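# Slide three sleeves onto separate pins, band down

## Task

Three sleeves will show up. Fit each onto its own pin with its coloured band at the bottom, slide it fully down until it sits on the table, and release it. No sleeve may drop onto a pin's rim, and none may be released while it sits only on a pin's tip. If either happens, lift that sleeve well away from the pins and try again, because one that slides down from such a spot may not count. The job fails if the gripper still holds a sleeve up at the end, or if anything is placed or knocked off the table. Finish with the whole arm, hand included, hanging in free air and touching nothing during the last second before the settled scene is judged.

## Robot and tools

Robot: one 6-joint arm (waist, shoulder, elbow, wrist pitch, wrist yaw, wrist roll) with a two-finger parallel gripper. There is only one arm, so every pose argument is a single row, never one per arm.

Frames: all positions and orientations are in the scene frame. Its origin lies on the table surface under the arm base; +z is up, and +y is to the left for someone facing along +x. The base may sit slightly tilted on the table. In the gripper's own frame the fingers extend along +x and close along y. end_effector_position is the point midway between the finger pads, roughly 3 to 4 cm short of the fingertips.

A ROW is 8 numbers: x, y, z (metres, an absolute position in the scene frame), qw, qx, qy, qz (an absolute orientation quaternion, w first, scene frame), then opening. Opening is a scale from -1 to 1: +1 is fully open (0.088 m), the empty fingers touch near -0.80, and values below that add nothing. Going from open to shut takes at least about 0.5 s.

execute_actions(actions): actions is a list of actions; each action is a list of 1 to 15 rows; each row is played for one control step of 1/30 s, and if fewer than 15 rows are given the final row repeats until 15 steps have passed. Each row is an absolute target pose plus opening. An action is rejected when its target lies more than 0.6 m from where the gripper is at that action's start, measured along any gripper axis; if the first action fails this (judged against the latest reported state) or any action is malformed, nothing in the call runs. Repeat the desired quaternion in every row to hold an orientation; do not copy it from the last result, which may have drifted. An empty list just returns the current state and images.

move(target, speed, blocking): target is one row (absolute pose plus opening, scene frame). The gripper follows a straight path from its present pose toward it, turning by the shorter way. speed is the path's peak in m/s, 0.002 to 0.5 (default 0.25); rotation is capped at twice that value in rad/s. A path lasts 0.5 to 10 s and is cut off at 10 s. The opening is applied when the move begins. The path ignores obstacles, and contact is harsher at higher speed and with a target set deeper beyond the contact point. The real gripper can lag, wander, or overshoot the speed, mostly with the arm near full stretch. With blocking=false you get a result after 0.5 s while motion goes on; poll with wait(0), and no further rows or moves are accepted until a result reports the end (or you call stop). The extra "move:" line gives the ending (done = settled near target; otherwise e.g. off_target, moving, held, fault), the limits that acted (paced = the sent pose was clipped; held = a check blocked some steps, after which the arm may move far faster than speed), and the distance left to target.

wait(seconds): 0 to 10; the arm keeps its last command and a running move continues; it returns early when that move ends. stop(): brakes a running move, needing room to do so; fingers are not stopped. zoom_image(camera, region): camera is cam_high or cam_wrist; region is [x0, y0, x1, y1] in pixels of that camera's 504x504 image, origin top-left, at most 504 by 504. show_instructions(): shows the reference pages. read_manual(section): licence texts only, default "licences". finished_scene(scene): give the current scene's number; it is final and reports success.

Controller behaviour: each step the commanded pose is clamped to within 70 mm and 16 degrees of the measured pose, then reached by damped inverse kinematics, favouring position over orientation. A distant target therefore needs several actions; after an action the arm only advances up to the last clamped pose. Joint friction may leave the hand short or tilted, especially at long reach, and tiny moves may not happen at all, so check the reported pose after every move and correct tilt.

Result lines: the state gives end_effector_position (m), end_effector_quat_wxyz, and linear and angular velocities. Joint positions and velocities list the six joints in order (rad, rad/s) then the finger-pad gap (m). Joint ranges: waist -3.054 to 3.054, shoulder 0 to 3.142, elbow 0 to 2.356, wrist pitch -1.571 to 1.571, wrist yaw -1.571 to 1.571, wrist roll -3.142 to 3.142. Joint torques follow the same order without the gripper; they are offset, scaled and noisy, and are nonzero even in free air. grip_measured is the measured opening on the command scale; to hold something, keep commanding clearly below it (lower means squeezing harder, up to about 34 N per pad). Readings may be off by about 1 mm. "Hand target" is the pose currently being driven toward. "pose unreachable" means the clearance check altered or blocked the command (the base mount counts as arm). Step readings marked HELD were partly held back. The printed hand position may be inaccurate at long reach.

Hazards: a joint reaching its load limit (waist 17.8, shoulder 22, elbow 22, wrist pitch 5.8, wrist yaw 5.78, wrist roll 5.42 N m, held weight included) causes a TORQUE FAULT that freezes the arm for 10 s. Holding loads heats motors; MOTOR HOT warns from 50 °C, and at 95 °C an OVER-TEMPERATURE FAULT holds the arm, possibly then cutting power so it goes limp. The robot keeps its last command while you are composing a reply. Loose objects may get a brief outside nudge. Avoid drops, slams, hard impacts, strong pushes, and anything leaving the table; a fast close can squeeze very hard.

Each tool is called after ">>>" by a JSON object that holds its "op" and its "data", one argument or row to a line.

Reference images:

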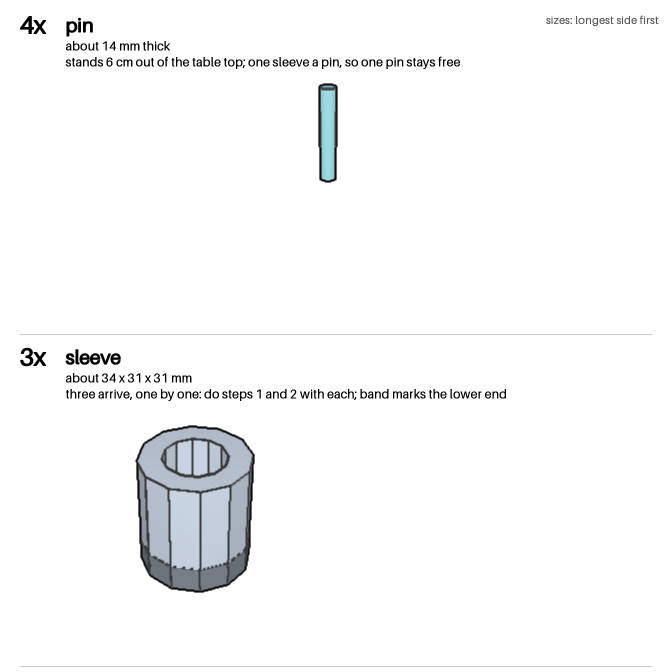

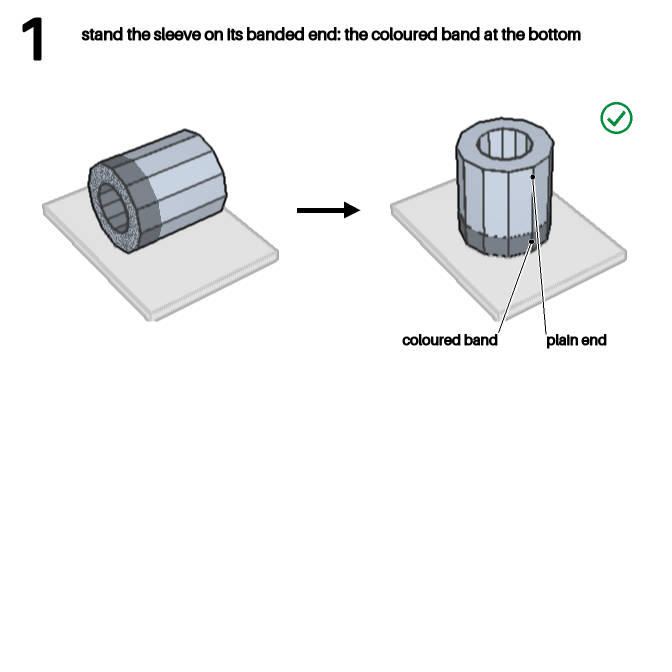

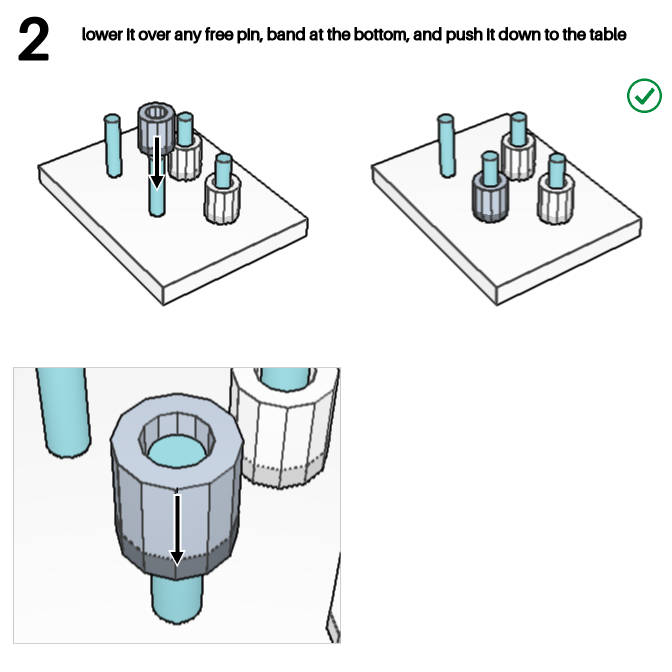

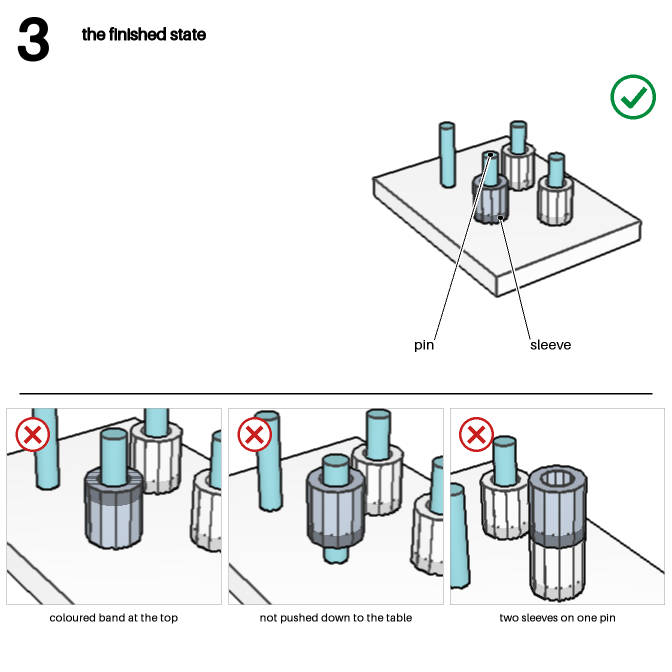

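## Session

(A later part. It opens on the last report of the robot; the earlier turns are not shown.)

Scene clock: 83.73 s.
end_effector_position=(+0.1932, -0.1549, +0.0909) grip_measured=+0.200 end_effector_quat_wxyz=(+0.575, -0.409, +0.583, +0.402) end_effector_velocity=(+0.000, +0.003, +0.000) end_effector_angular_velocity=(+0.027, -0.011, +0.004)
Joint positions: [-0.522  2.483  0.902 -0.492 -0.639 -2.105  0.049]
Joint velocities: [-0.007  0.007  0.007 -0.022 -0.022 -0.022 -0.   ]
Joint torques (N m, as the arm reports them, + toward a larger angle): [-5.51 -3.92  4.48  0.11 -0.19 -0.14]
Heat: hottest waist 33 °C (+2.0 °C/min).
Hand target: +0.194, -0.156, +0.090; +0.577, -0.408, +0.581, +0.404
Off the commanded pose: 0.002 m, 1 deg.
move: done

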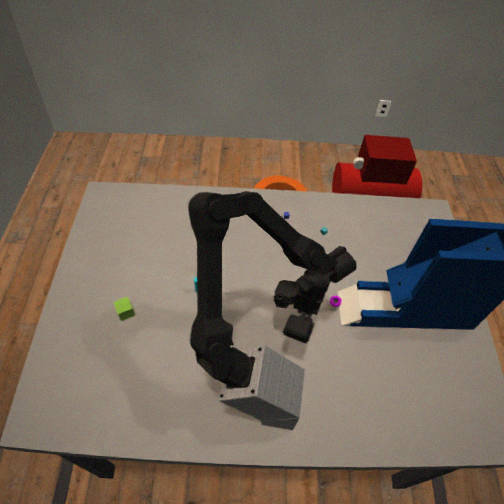

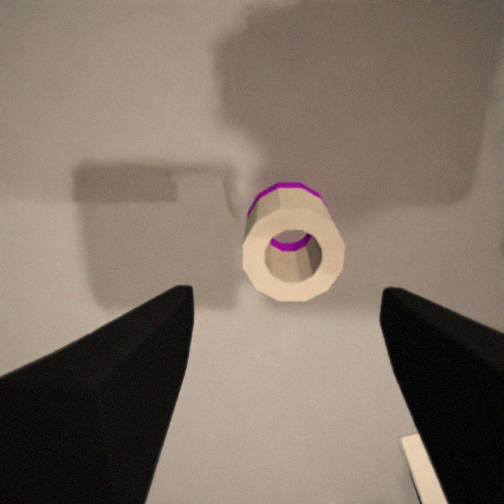

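>>> {"op": "move", "data": {
  "target": [0.197,-0.152,0.042,0.579,-0.406,0.579,0.406,0.2],
  "speed": 0.08
}}

>>> {"op": "move", "data": {
  "target": [0.197,-0.152,0.042,0.579,-0.406,0.579,0.406,-0.45]
}}

>>> {"op": "move", "data": {
  "target": [0.21,-0.1,0.13,0.674,-0.213,0.674,0.213,-0.45]
}}

>>> {"op": "move", "data": {
  "target": [0.245,0.066,0.125,0.674,-0.213,0.674,0.213,-0.45]
}}

Scene clock: 90.63 s.
end_effector_position=(+0.2012, -0.1540, +0.0455) grip_measured=+0.200 end_effector_quat_wxyz=(+0.577, -0.414, +0.576, +0.405) end_effector_velocity=(+0.000, +0.001, -0.001) end_effector_angular_velocity=(+0.004, -0.004, +0.011)
Joint positions: [-0.392  2.586  0.874 -0.261 -0.708 -1.964  0.049]
Joint velocities: [ 0.002  0.002 -0.002  0.007 -0.007 -0.007 -0.   ]
Joint torques (N m, as the arm reports them, + toward a larger angle): [-5.07 -4.08  1.67  0.52 -0.21  0.14]
Heat: hottest waist 33 °C (+1.0 °C/min).
Hand target: +0.197, -0.152, +0.042; +0.579, -0.406, +0.578, +0.406
Off the commanded pose: 0.006 m, 1 deg.
move: done

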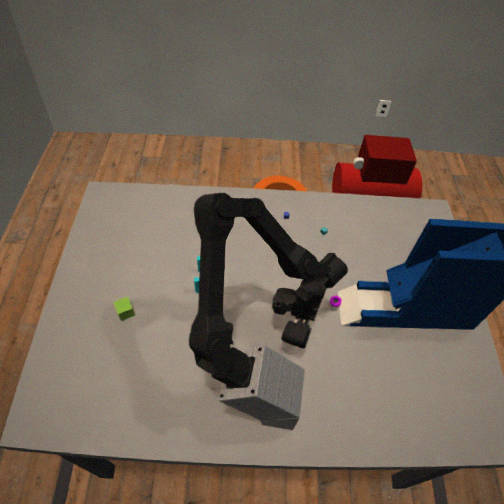

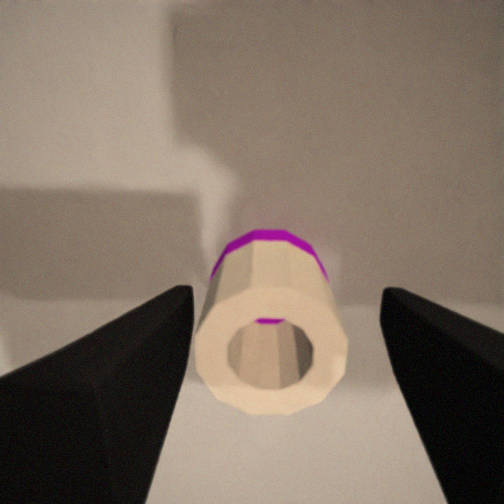

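Scene clock: 91.33 s.
end_effector_position=(+0.2013, -0.1542, +0.0455) grip_measured=-0.189 end_effector_quat_wxyz=(+0.577, -0.414, +0.576, +0.404) end_effector_velocity=(-0.003, -0.001, +0.001) end_effector_angular_velocity=(-0.013, +0.017, -0.014)
Joint positions: [-0.392  2.587  0.874 -0.259 -0.708 -1.963  0.03 ]
Joint velocities: [-0.002 -0.002 -0.002 -0.007  0.022  0.007 -0.   ]
Joint torques (N m, as the arm reports them, + toward a larger angle): [-5.1  -4.11  1.68  0.5  -0.12  0.19]
Heat: hottest waist 33 °C (+1.0 °C/min).
Hand target: +0.197, -0.152, +0.042; +0.579, -0.406, +0.579, +0.406
Off the commanded pose: 0.006 m, 1 deg.
move: done

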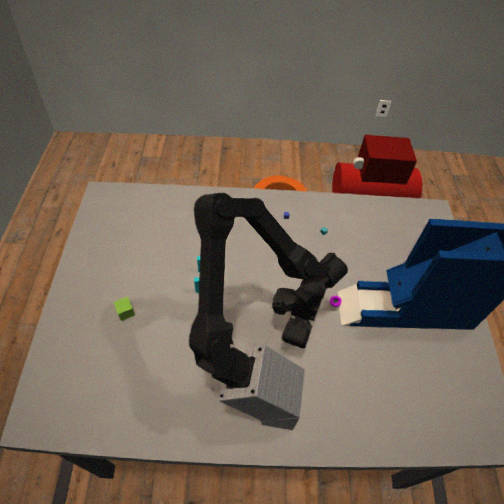

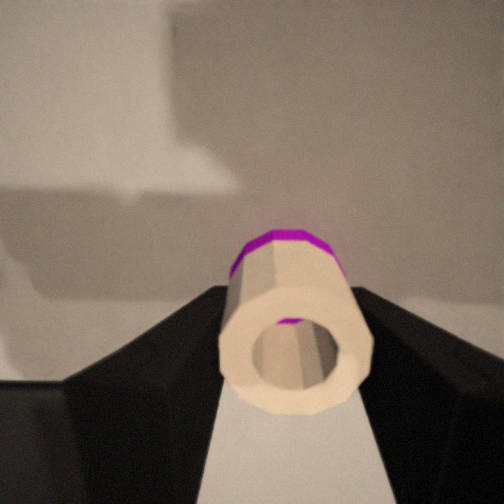

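Scene clock: 93.03 s.
end_effector_position=(+0.2090, -0.0998, +0.1279) grip_measured=-0.189 end_effector_quat_wxyz=(+0.674, -0.212, +0.674, +0.216) end_effector_velocity=(-0.004, +0.004, +0.002) end_effector_angular_velocity=(+0.005, +0.013, -0.005)
Joint positions: [-0.47   2.224  0.847 -0.678 -0.678 -1.451  0.03 ]
Joint velocities: [-0.002 -0.012 -0.007 -0.022  0.007 -0.007  0.   ]
Joint torques (N m, as the arm reports them, + toward a larger angle): [-5.47 -5.03  4.08  0.16  0.11  0.17]
Heat: hottest waist 33 °C (+1.0 °C/min).
Hand target: +0.209, -0.100, +0.130; +0.674, -0.213, +0.674, +0.213
Off the commanded pose: 0.002 m, 0 deg.
move: done

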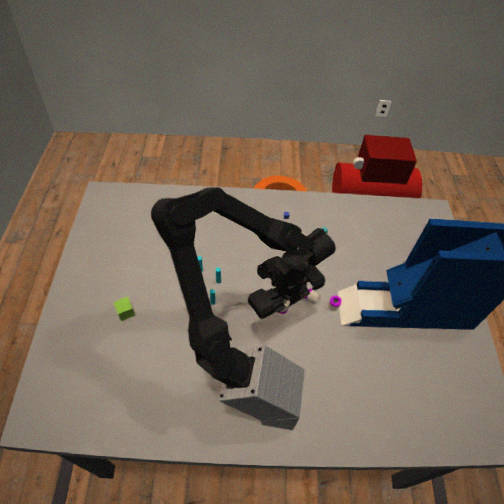

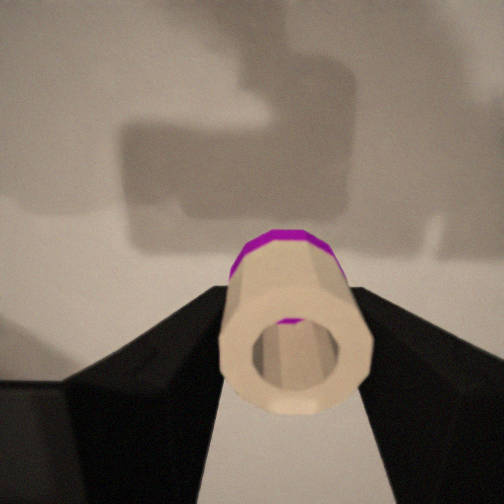

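Scene clock: 94.23 s.
end_effector_position=(+0.2435, +0.0651, +0.1241) grip_measured=-0.189 end_effector_quat_wxyz=(+0.675, -0.209, +0.674, +0.215) end_effector_velocity=(+0.001, +0.004, +0.000) end_effector_angular_velocity=(+0.006, -0.008, +0.010)
Joint positions: [ 0.017  1.636  0.727 -0.7   -0.812 -0.8    0.03 ]
Joint velocities: [ 0.007 -0.012 -0.002  0.007 -0.007  0.007  0.   ]
Joint torques (N m, as the arm reports them, + toward a larger angle): [-4.27 -3.93  4.2   0.51  0.05  0.16]
Heat: hottest waist 33 °C (+1.0 °C/min).
Hand target: +0.245, +0.067, +0.125; +0.676, -0.212, +0.672, +0.215
Off the commanded pose: 0.002 m, 1 deg.
move: done

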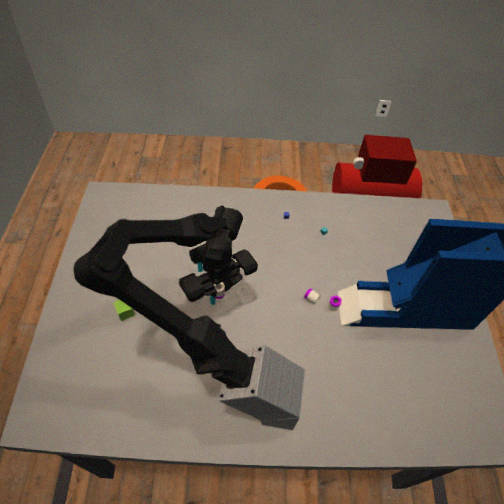

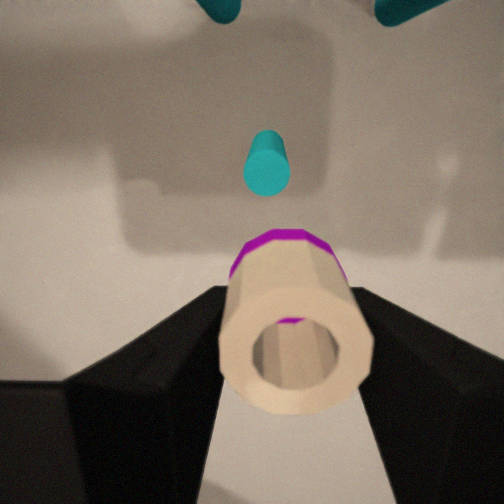

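>>> {"op": "move", "data": {
  "target": [0.243,0.0735,0.108,0.674,-0.213,0.674,0.213,-0.45],
  "speed": 0.08
}}

Scene clock: 98.87 s.
end_effector_position=(+0.2453, +0.0736, +0.1089) grip_measured=-0.189 end_effector_quat_wxyz=(+0.675, -0.212, +0.673, +0.215) end_effector_velocity=(+0.001, +0.001, -0.001) end_effector_angular_velocity=(+0.007, -0.011, +0.007)
Joint positions: [ 0.091  1.628  0.697 -0.595 -0.809 -0.695  0.03 ]
Joint velocities: [ 0.002 -0.002 -0.007  0.022 -0.007  0.007 -0.   ]
Joint torques (N m, as the arm reports them, + toward a larger angle): [-4.17 -3.86  2.57  0.53  0.11  0.15]
Heat: hottest waist 33 °C (+1.0 °C/min).
Hand target: +0.243, +0.074, +0.108; +0.674, -0.213, +0.674, +0.213
Off the commanded pose: 0.003 m, 0 deg.
move: done

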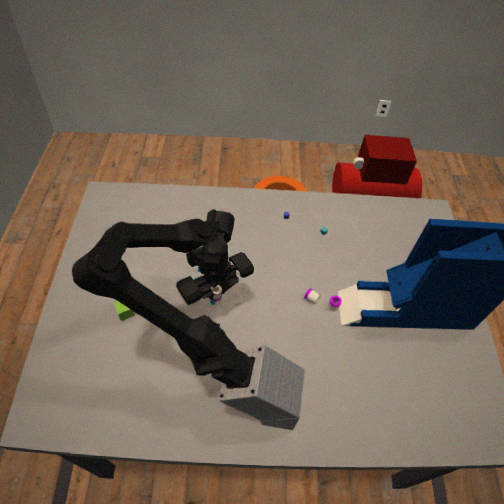

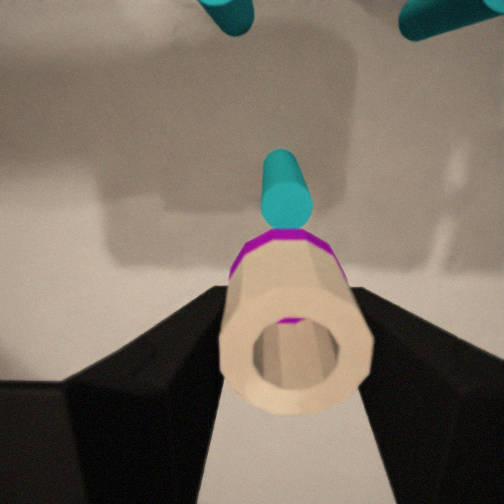

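>>> {"op": "move", "data": {
  "target": [0.2635,0.0865,0.109,0.674,-0.213,0.674,0.213,-0.45],
  "speed": 0.05
}}

>>> {"op": "move", "data": {
  "target": [0.2615,0.086,0.09,0.674,-0.213,0.674,0.213,-0.45],
  "speed": 0.02
}}

Scene clock: 101.83 s.
end_effector_position=(+0.2622, +0.0867, +0.1100) grip_measured=-0.189 end_effector_quat_wxyz=(+0.676, -0.213, +0.672, +0.215) end_effector_velocity=(-0.005, -0.003, -0.001) end_effector_angular_velocity=(-0.007, +0.021, -0.032)
Joint positions: [ 0.128  1.639  0.768 -0.612 -0.807 -0.64   0.03 ]
Joint velocities: [-0.002  0.007 -0.002 -0.022  0.007  0.007  0.   ]
Joint torques (N m, as the arm reports them, + toward a larger angle): [-4.44 -2.76  4.49  0.19  0.13  0.13]
Heat: hottest waist 33 °C (+0.0 °C/min).
Hand target: +0.264, +0.087, +0.109; +0.674, -0.213, +0.674, +0.213
Off the commanded pose: 0.002 m, 0 deg.
move: done

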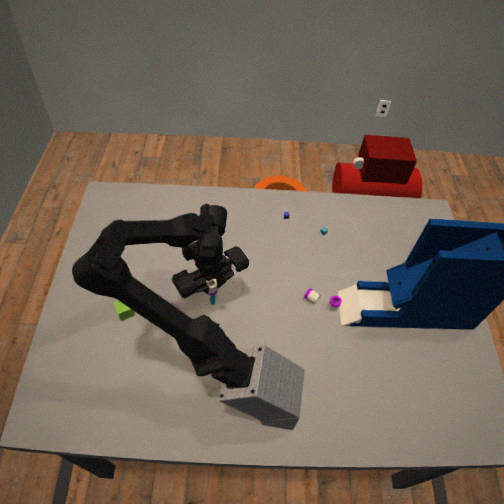

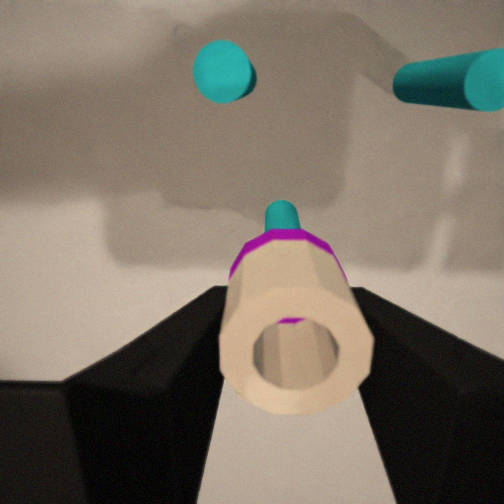

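Scene clock: 103.07 s.
end_effector_position=(+0.2646, +0.0875, +0.1027) grip_measured=-0.189 end_effector_quat_wxyz=(+0.686, -0.207, +0.666, +0.208) end_effector_velocity=(+0.001, +0.001, +0.001) end_effector_angular_velocity=(+0.007, -0.007, -0.004)
Joint positions: [ 0.15   1.64   0.741 -0.531 -0.809 -0.565  0.03 ]
Joint velocities: [-0.002 -0.002 -0.002  0.007 -0.007  0.007 -0.   ]
Joint torques (N m, as the arm reports them, + toward a larger angle): [-1.55 -0.66  2.34  3.19  0.4   0.1 ]
Heat: hottest waist 33 °C (+0.0 °C/min).
Hand target: +0.261, +0.086, +0.091; +0.674, -0.213, +0.674, +0.214
Off the commanded pose: 0.013 m, 2 deg.
move: off_target

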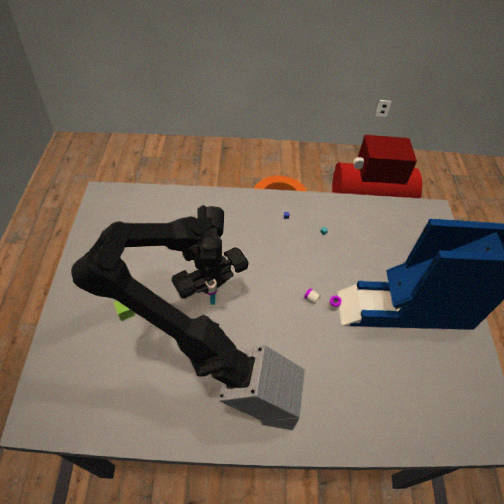

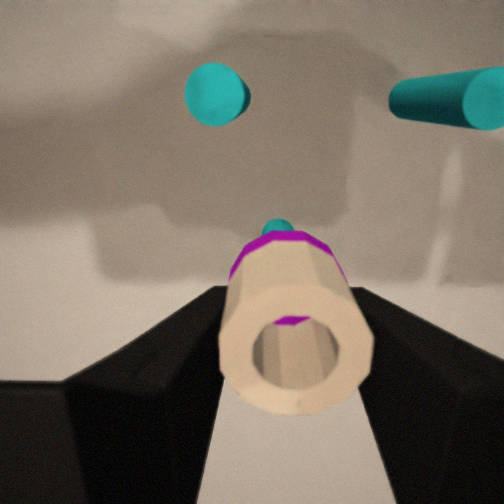

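>>> {"op": "move", "data": {
  "target": [0.2585,0.0845,0.103,0.674,-0.213,0.674,0.213,-0.45],
  "speed": 0.02
}}

>>> {"op": "move", "data": {
  "target": [0.2585,0.0845,0.092,0.674,-0.213,0.674,0.213,-0.45],
  "speed": 0.015
}}

Scene clock: 108.97 s.
end_effector_position=(+0.2608, +0.0867, +0.1041) grip_measured=-0.189 end_effector_quat_wxyz=(+0.678, -0.215, +0.669, +0.216) end_effector_velocity=(+0.000, +0.002, +0.002) end_effector_angular_velocity=(+0.007, -0.004, +0.037)
Joint positions: [ 0.145  1.638  0.743 -0.562 -0.806 -0.613  0.03 ]
Joint velocities: [-0.002 -0.007  0.002 -0.007 -0.007 -0.037 -0.   ]
Joint torques (N m, as the arm reports them, + toward a larger angle): [-4.97 -2.75  3.41 -0.43  0.14 -0.16]
Heat: hottest waist 32 °C (-1.0 °C/min).
Hand target: +0.259, +0.084, +0.103; +0.674, -0.213, +0.674, +0.213
Off the commanded pose: 0.003 m, 1 deg.
move: done

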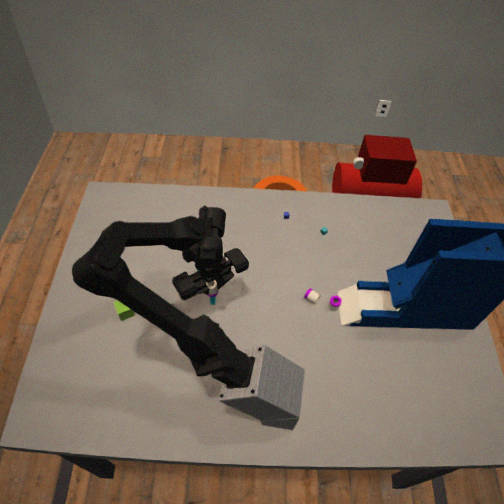

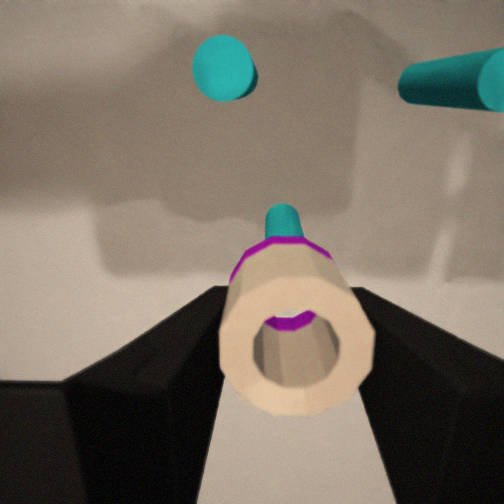

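Scene clock: 110.03 s.
end_effector_position=(+0.2620, +0.0868, +0.0950) grip_measured=-0.189 end_effector_quat_wxyz=(+0.677, -0.217, +0.669, +0.217) end_effector_velocity=(-0.001, -0.001, -0.001) end_effector_angular_velocity=(+0.007, +0.000, +0.019)
Joint positions: [ 0.172  1.655  0.731 -0.504 -0.801 -0.578  0.03 ]
Joint velocities: [-0.002  0.002 -0.007  0.007 -0.007 -0.022 -0.   ]
Joint torques (N m, as the arm reports them, + toward a larger angle): [-4.49 -3.02  2.26  0.57  0.13  0.19]
Heat: hottest waist 32 °C (-1.0 °C/min).
Hand target: +0.259, +0.085, +0.092; +0.674, -0.213, +0.674, +0.213
Off the commanded pose: 0.005 m, 1 deg.
move: done

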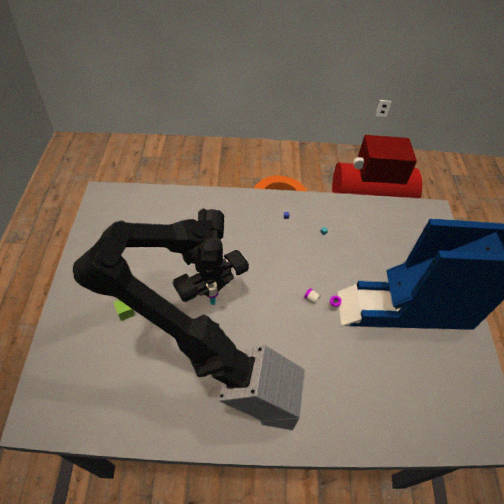

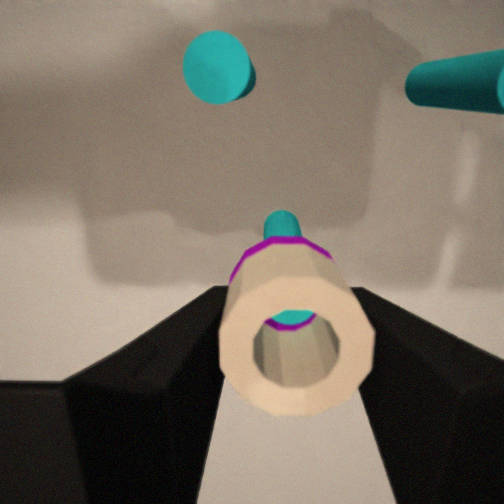

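In.

>>> {"op": "move", "data": {
  "target": [0.26,0.0855,0.04,0.674,-0.213,0.674,0.213,-0.45],
  "speed": 0.04
}}

Scene clock: 113.63 s.
end_effector_position=(+0.2621, +0.0862, +0.0444) grip_measured=-0.189 end_effector_quat_wxyz=(+0.678, -0.213, +0.670, +0.213) end_effector_velocity=(-0.000, +0.001, +0.001) end_effector_angular_velocity=(+0.008, -0.005, -0.004)
Joint positions: [ 0.313  1.773  0.665 -0.184 -0.771 -0.372  0.03 ]
Joint velocities: [-0.002 -0.007 -0.007  0.007 -0.007  0.007 -0.   ]
Joint torques (N m, as the arm reports them, + toward a larger angle): [-3.88 -2.8   1.85  1.1   0.1   0.24]
Heat: hottest waist 32 °C (-2.0 °C/min).
Hand target: +0.260, +0.086, +0.040; +0.675, -0.212, +0.674, +0.214
Off the commanded pose: 0.005 m, 1 deg.
move: done

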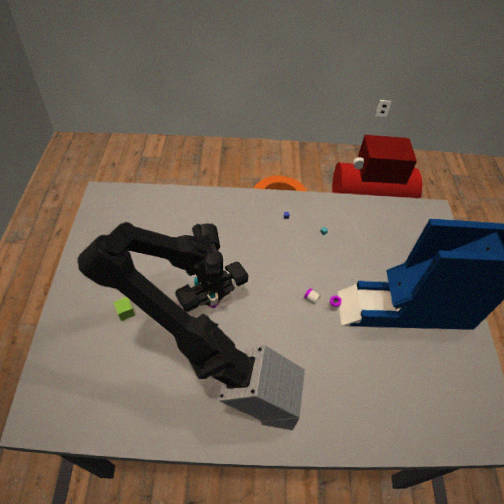

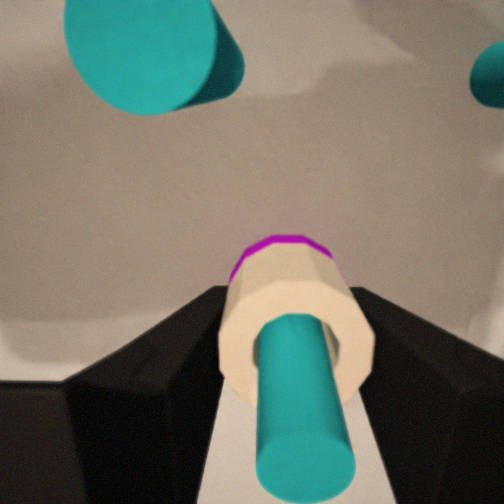

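>>> {"op": "move", "data": {
  "target": [0.261,0.086,0.043,0.674,-0.213,0.674,0.213,0.1]
}}

>>> {"op": "move", "data": {
  "target": [0.262,0.086,0.12,0.674,-0.213,0.674,0.213,0.1],
  "speed": 0.15
}}

>>> {"op": "move", "data": {
  "target": [0.272,-0.21,0.095,0.711,-0.28,0.517,0.386,0.2]
}}

Scene clock: 121.00 s.
end_effector_position=(+0.2604, +0.0856, +0.0441) grip_measured=+0.099 end_effector_quat_wxyz=(+0.676, -0.212, +0.674, +0.211) end_effector_velocity=(+0.000, +0.002, +0.002) end_effector_angular_velocity=(+0.020, +0.002, -0.014)
Joint positions: [ 0.314  1.773  0.664 -0.192 -0.769 -0.372  0.044]
Joint velocities: [-0.007 -0.002  0.002 -0.007 -0.022  0.007  0.   ]
Joint torques (N m, as the arm reports them, + toward a larger angle): [-4.73 -3.43  2.79  0.2  -0.01 -0.22]
Heat: hottest waist 32 °C (-2.0 °C/min).
Hand target: +0.261, +0.086, +0.043; +0.674, -0.213, +0.674, +0.213
Off the commanded pose: 0.001 m, 0 deg.
move: done

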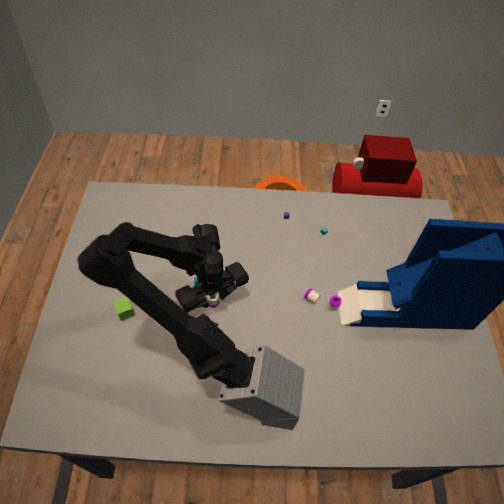

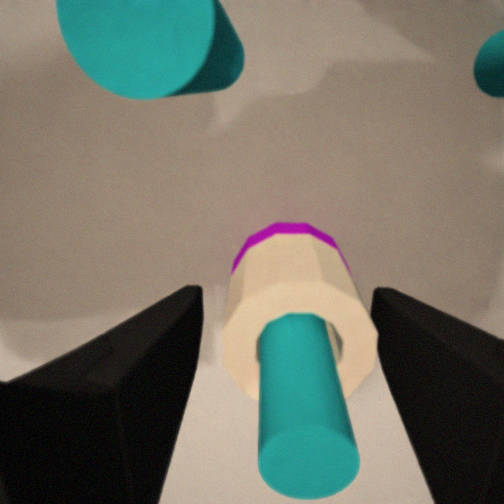

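Scene clock: 121.97 s.
end_effector_position=(+0.2590, +0.0836, +0.1176) grip_measured=+0.100 end_effector_quat_wxyz=(+0.672, -0.211, +0.679, +0.209) end_effector_velocity=(-0.001, -0.001, +0.003) end_effector_angular_velocity=(-0.007, +0.004, +0.008)
Joint positions: [ 0.102  1.635  0.783 -0.678 -0.797 -0.677  0.044]
Joint velocities: [-0.007 -0.002  0.007 -0.022  0.007 -0.022 -0.   ]
Joint torques (N m, as the arm reports them, + toward a larger angle): [-5.06 -4.05  4.66  0.15 -0.17 -0.13]
Heat: hottest waist 32 °C (-2.0 °C/min).
Hand target: +0.262, +0.086, +0.120; +0.674, -0.214, +0.675, +0.212
Off the commanded pose: 0.005 m, 1 deg.
move: done

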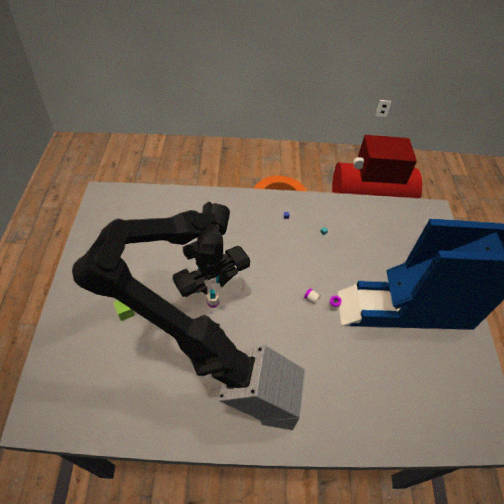

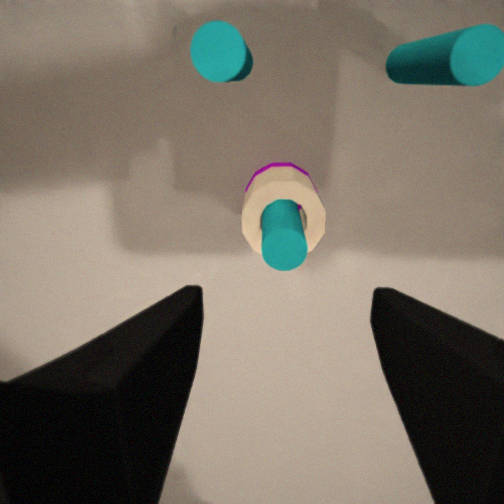

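Scene clock: 123.70 s.
end_effector_position=(+0.2725, -0.2094, +0.0981) grip_measured=+0.200 end_effector_quat_wxyz=(+0.709, -0.283, +0.521, +0.382) end_effector_velocity=(+0.002, -0.002, +0.000) end_effector_angular_velocity=(+0.008, -0.008, +0.011)
Joint positions: [-0.563  2.861  1.51  -0.922 -0.909 -2.039  0.049]
Joint velocities: [-0.002  0.017  0.027 -0.022 -0.007 -0.022 -0.   ]
Joint torques (N m, as the arm reports them, + toward a larger angle): [-6.53 -6.15  5.34 -0.1  -0.35 -0.13]
Heat: hottest waist 32 °C (-2.0 °C/min).
Hand target: +0.272, -0.211, +0.096; +0.709, -0.281, +0.520, +0.384
Off the commanded pose: 0.003 m, 1 deg.
move: done

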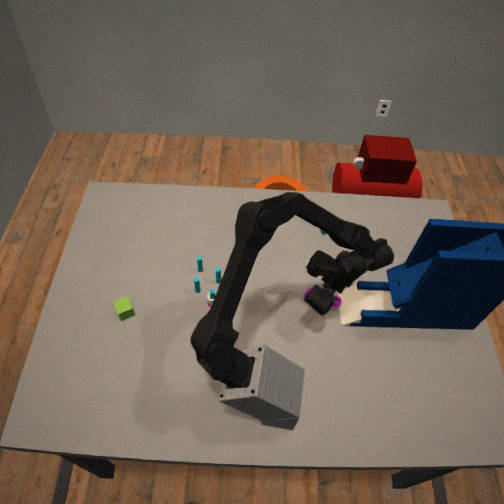

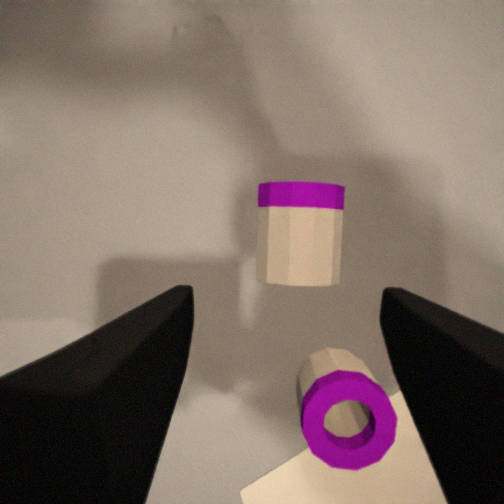

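>>> {"op": "move", "data": {
  "target": [0.285,-0.196,0.037,0.711,-0.28,0.517,0.386,0.2],
  "speed": 0.08
}}

>>> {"op": "move", "data": {
  "target": [0.285,-0.196,0.037,0.711,-0.28,0.517,0.386,-0.45]
}}

>>> {"op": "move", "data": {
  "target": [0.2,-0.14,0.075,0.28,-0.54,0.77,0.196,-0.45]
}}

>>> {"op": "move", "data": {
  "target": [0.2,-0.14,0.037,0.28,-0.54,0.77,0.196,-0.45],
  "speed": 0.04
}}

Scene clock: 128.97 s.
end_effector_position=(+0.2901, -0.1974, +0.0419) grip_measured=+0.200 end_effector_quat_wxyz=(+0.709, -0.290, +0.513, +0.386) end_effector_velocity=(+0.001, -0.002, -0.000) end_effector_angular_velocity=(-0.003, -0.015, +0.002)
Joint positions: [-0.412  2.906  1.442 -0.631 -1.006 -1.842  0.049]
Joint velocities: [-0.002  0.002 -0.002  0.022 -0.007  0.007  0.   ]
Joint torques (N m, as the arm reports them, + toward a larger angle): [-6.67 -5.93  2.36  0.37 -0.4   0.19]
Heat: hottest waist 33 °C (-1.0 °C/min).
Hand target: +0.285, -0.196, +0.037; +0.711, -0.280, +0.516, +0.386
Off the commanded pose: 0.007 m, 1 deg.
move: done

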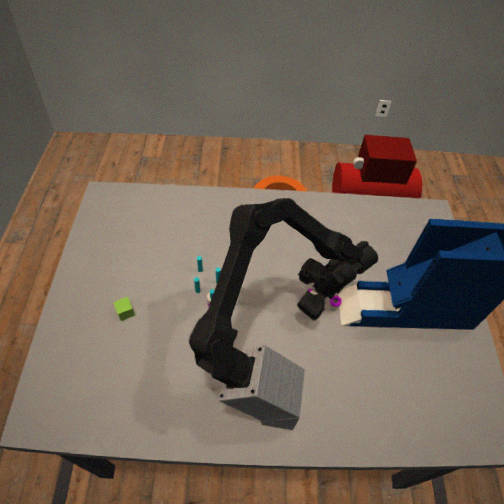

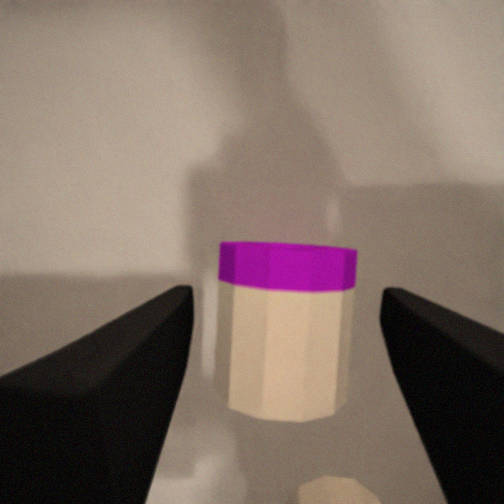

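Scene clock: 129.67 s.
end_effector_position=(+0.2901, -0.1975, +0.0418) grip_measured=-0.190 end_effector_quat_wxyz=(+0.709, -0.290, +0.513, +0.386) end_effector_velocity=(+0.003, +0.000, +0.004) end_effector_angular_velocity=(+0.002, -0.014, +0.003)
Joint positions: [-0.412  2.906  1.441 -0.628 -1.006 -1.841  0.03 ]
Joint velocities: [-0.007 -0.007  0.002 -0.007 -0.007 -0.007 -0.   ]
Joint torques (N m, as the arm reports them, + toward a larger angle): [-6.65 -5.88  2.44  0.37 -0.35  0.17]
Heat: hottest waist 33 °C (+0.0 °C/min).
Hand target: +0.285, -0.196, +0.037; +0.711, -0.280, +0.517, +0.386
Off the commanded pose: 0.007 m, 1 deg.
move: done

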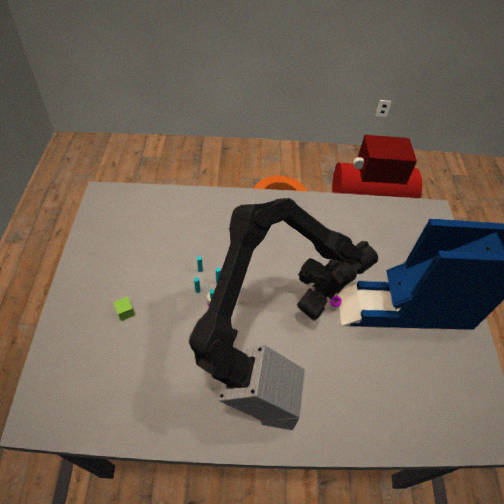

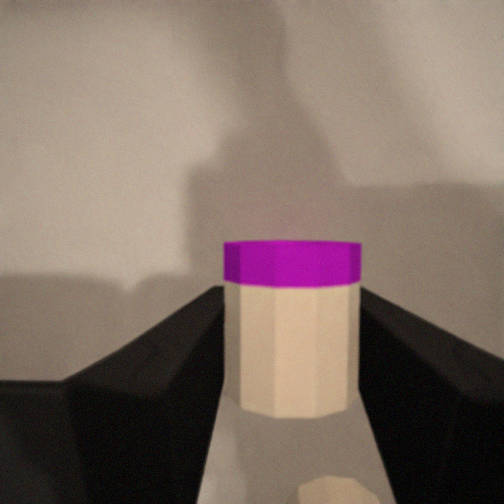

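Scene clock: 132.47 s.
end_effector_position=(+0.2019, -0.1408, +0.0740) grip_measured=-0.190 end_effector_quat_wxyz=(+0.283, -0.538, +0.768, +0.201) end_effector_velocity=(-0.002, -0.000, +0.002) end_effector_angular_velocity=(-0.008, -0.000, -0.011)
Joint positions: [ 0.046  2.239  0.712 -0.203  0.046 -1.435  0.03 ]
Joint velocities: [-0.002 -0.002 -0.002 -0.007  0.007  0.007 -0.001]
Joint torques (N m, as the arm reports them, + toward a larger angle): [-5.3  -4.7   0.39 -0.12  0.7   0.17]
Heat: hottest waist 33 °C (+0.0 °C/min).
Hand target: +0.201, -0.140, +0.075; +0.281, -0.538, +0.769, +0.199
Off the commanded pose: 0.002 m, 1 deg.
move: done

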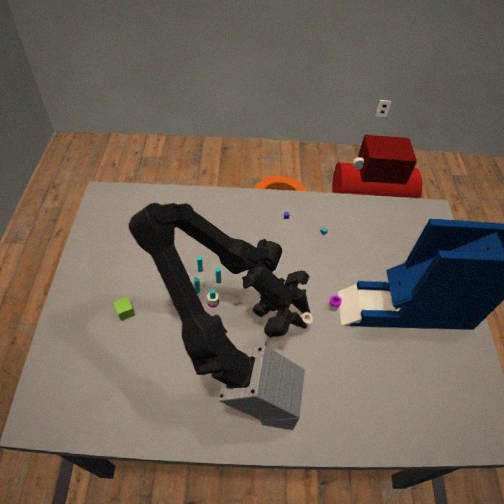

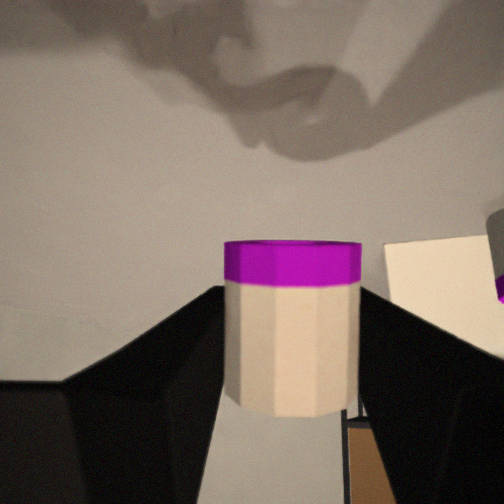

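Scene clock: 133.67 s.
end_effector_position=(+0.1998, -0.1396, +0.0397) grip_measured=-0.190 end_effector_quat_wxyz=(+0.279, -0.540, +0.769, +0.195) end_effector_velocity=(-0.004, +0.001, +0.003) end_effector_angular_velocity=(-0.009, +0.006, -0.017)
Joint positions: [ 0.16   2.342  0.728 -0.119  0.041 -1.319  0.03 ]
Joint velocities: [-0.002 -0.007 -0.002 -0.022  0.007  0.007 -0.   ]
Joint torques (N m, as the arm reports them, + toward a larger angle): [-5.15 -2.92  0.72  0.23  0.35  0.12]
Heat: hottest waist 33 °C (+0.0 °C/min).
Hand target: +0.200, -0.140, +0.037; +0.280, -0.539, +0.769, +0.196
Off the commanded pose: 0.003 m, 0 deg.
move: done

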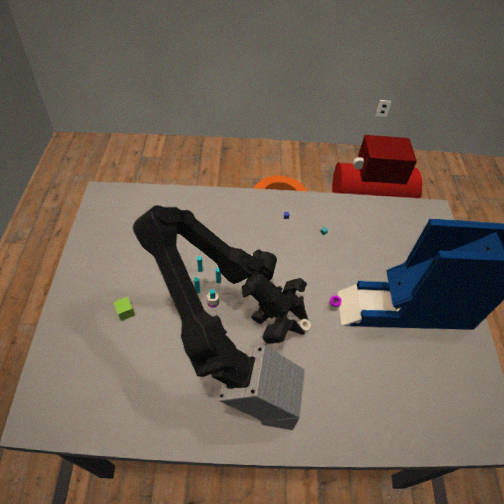

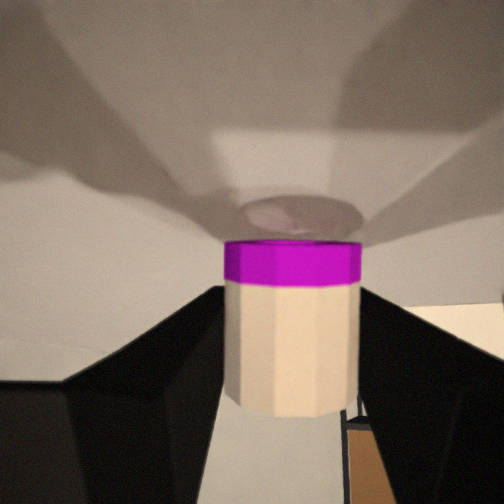

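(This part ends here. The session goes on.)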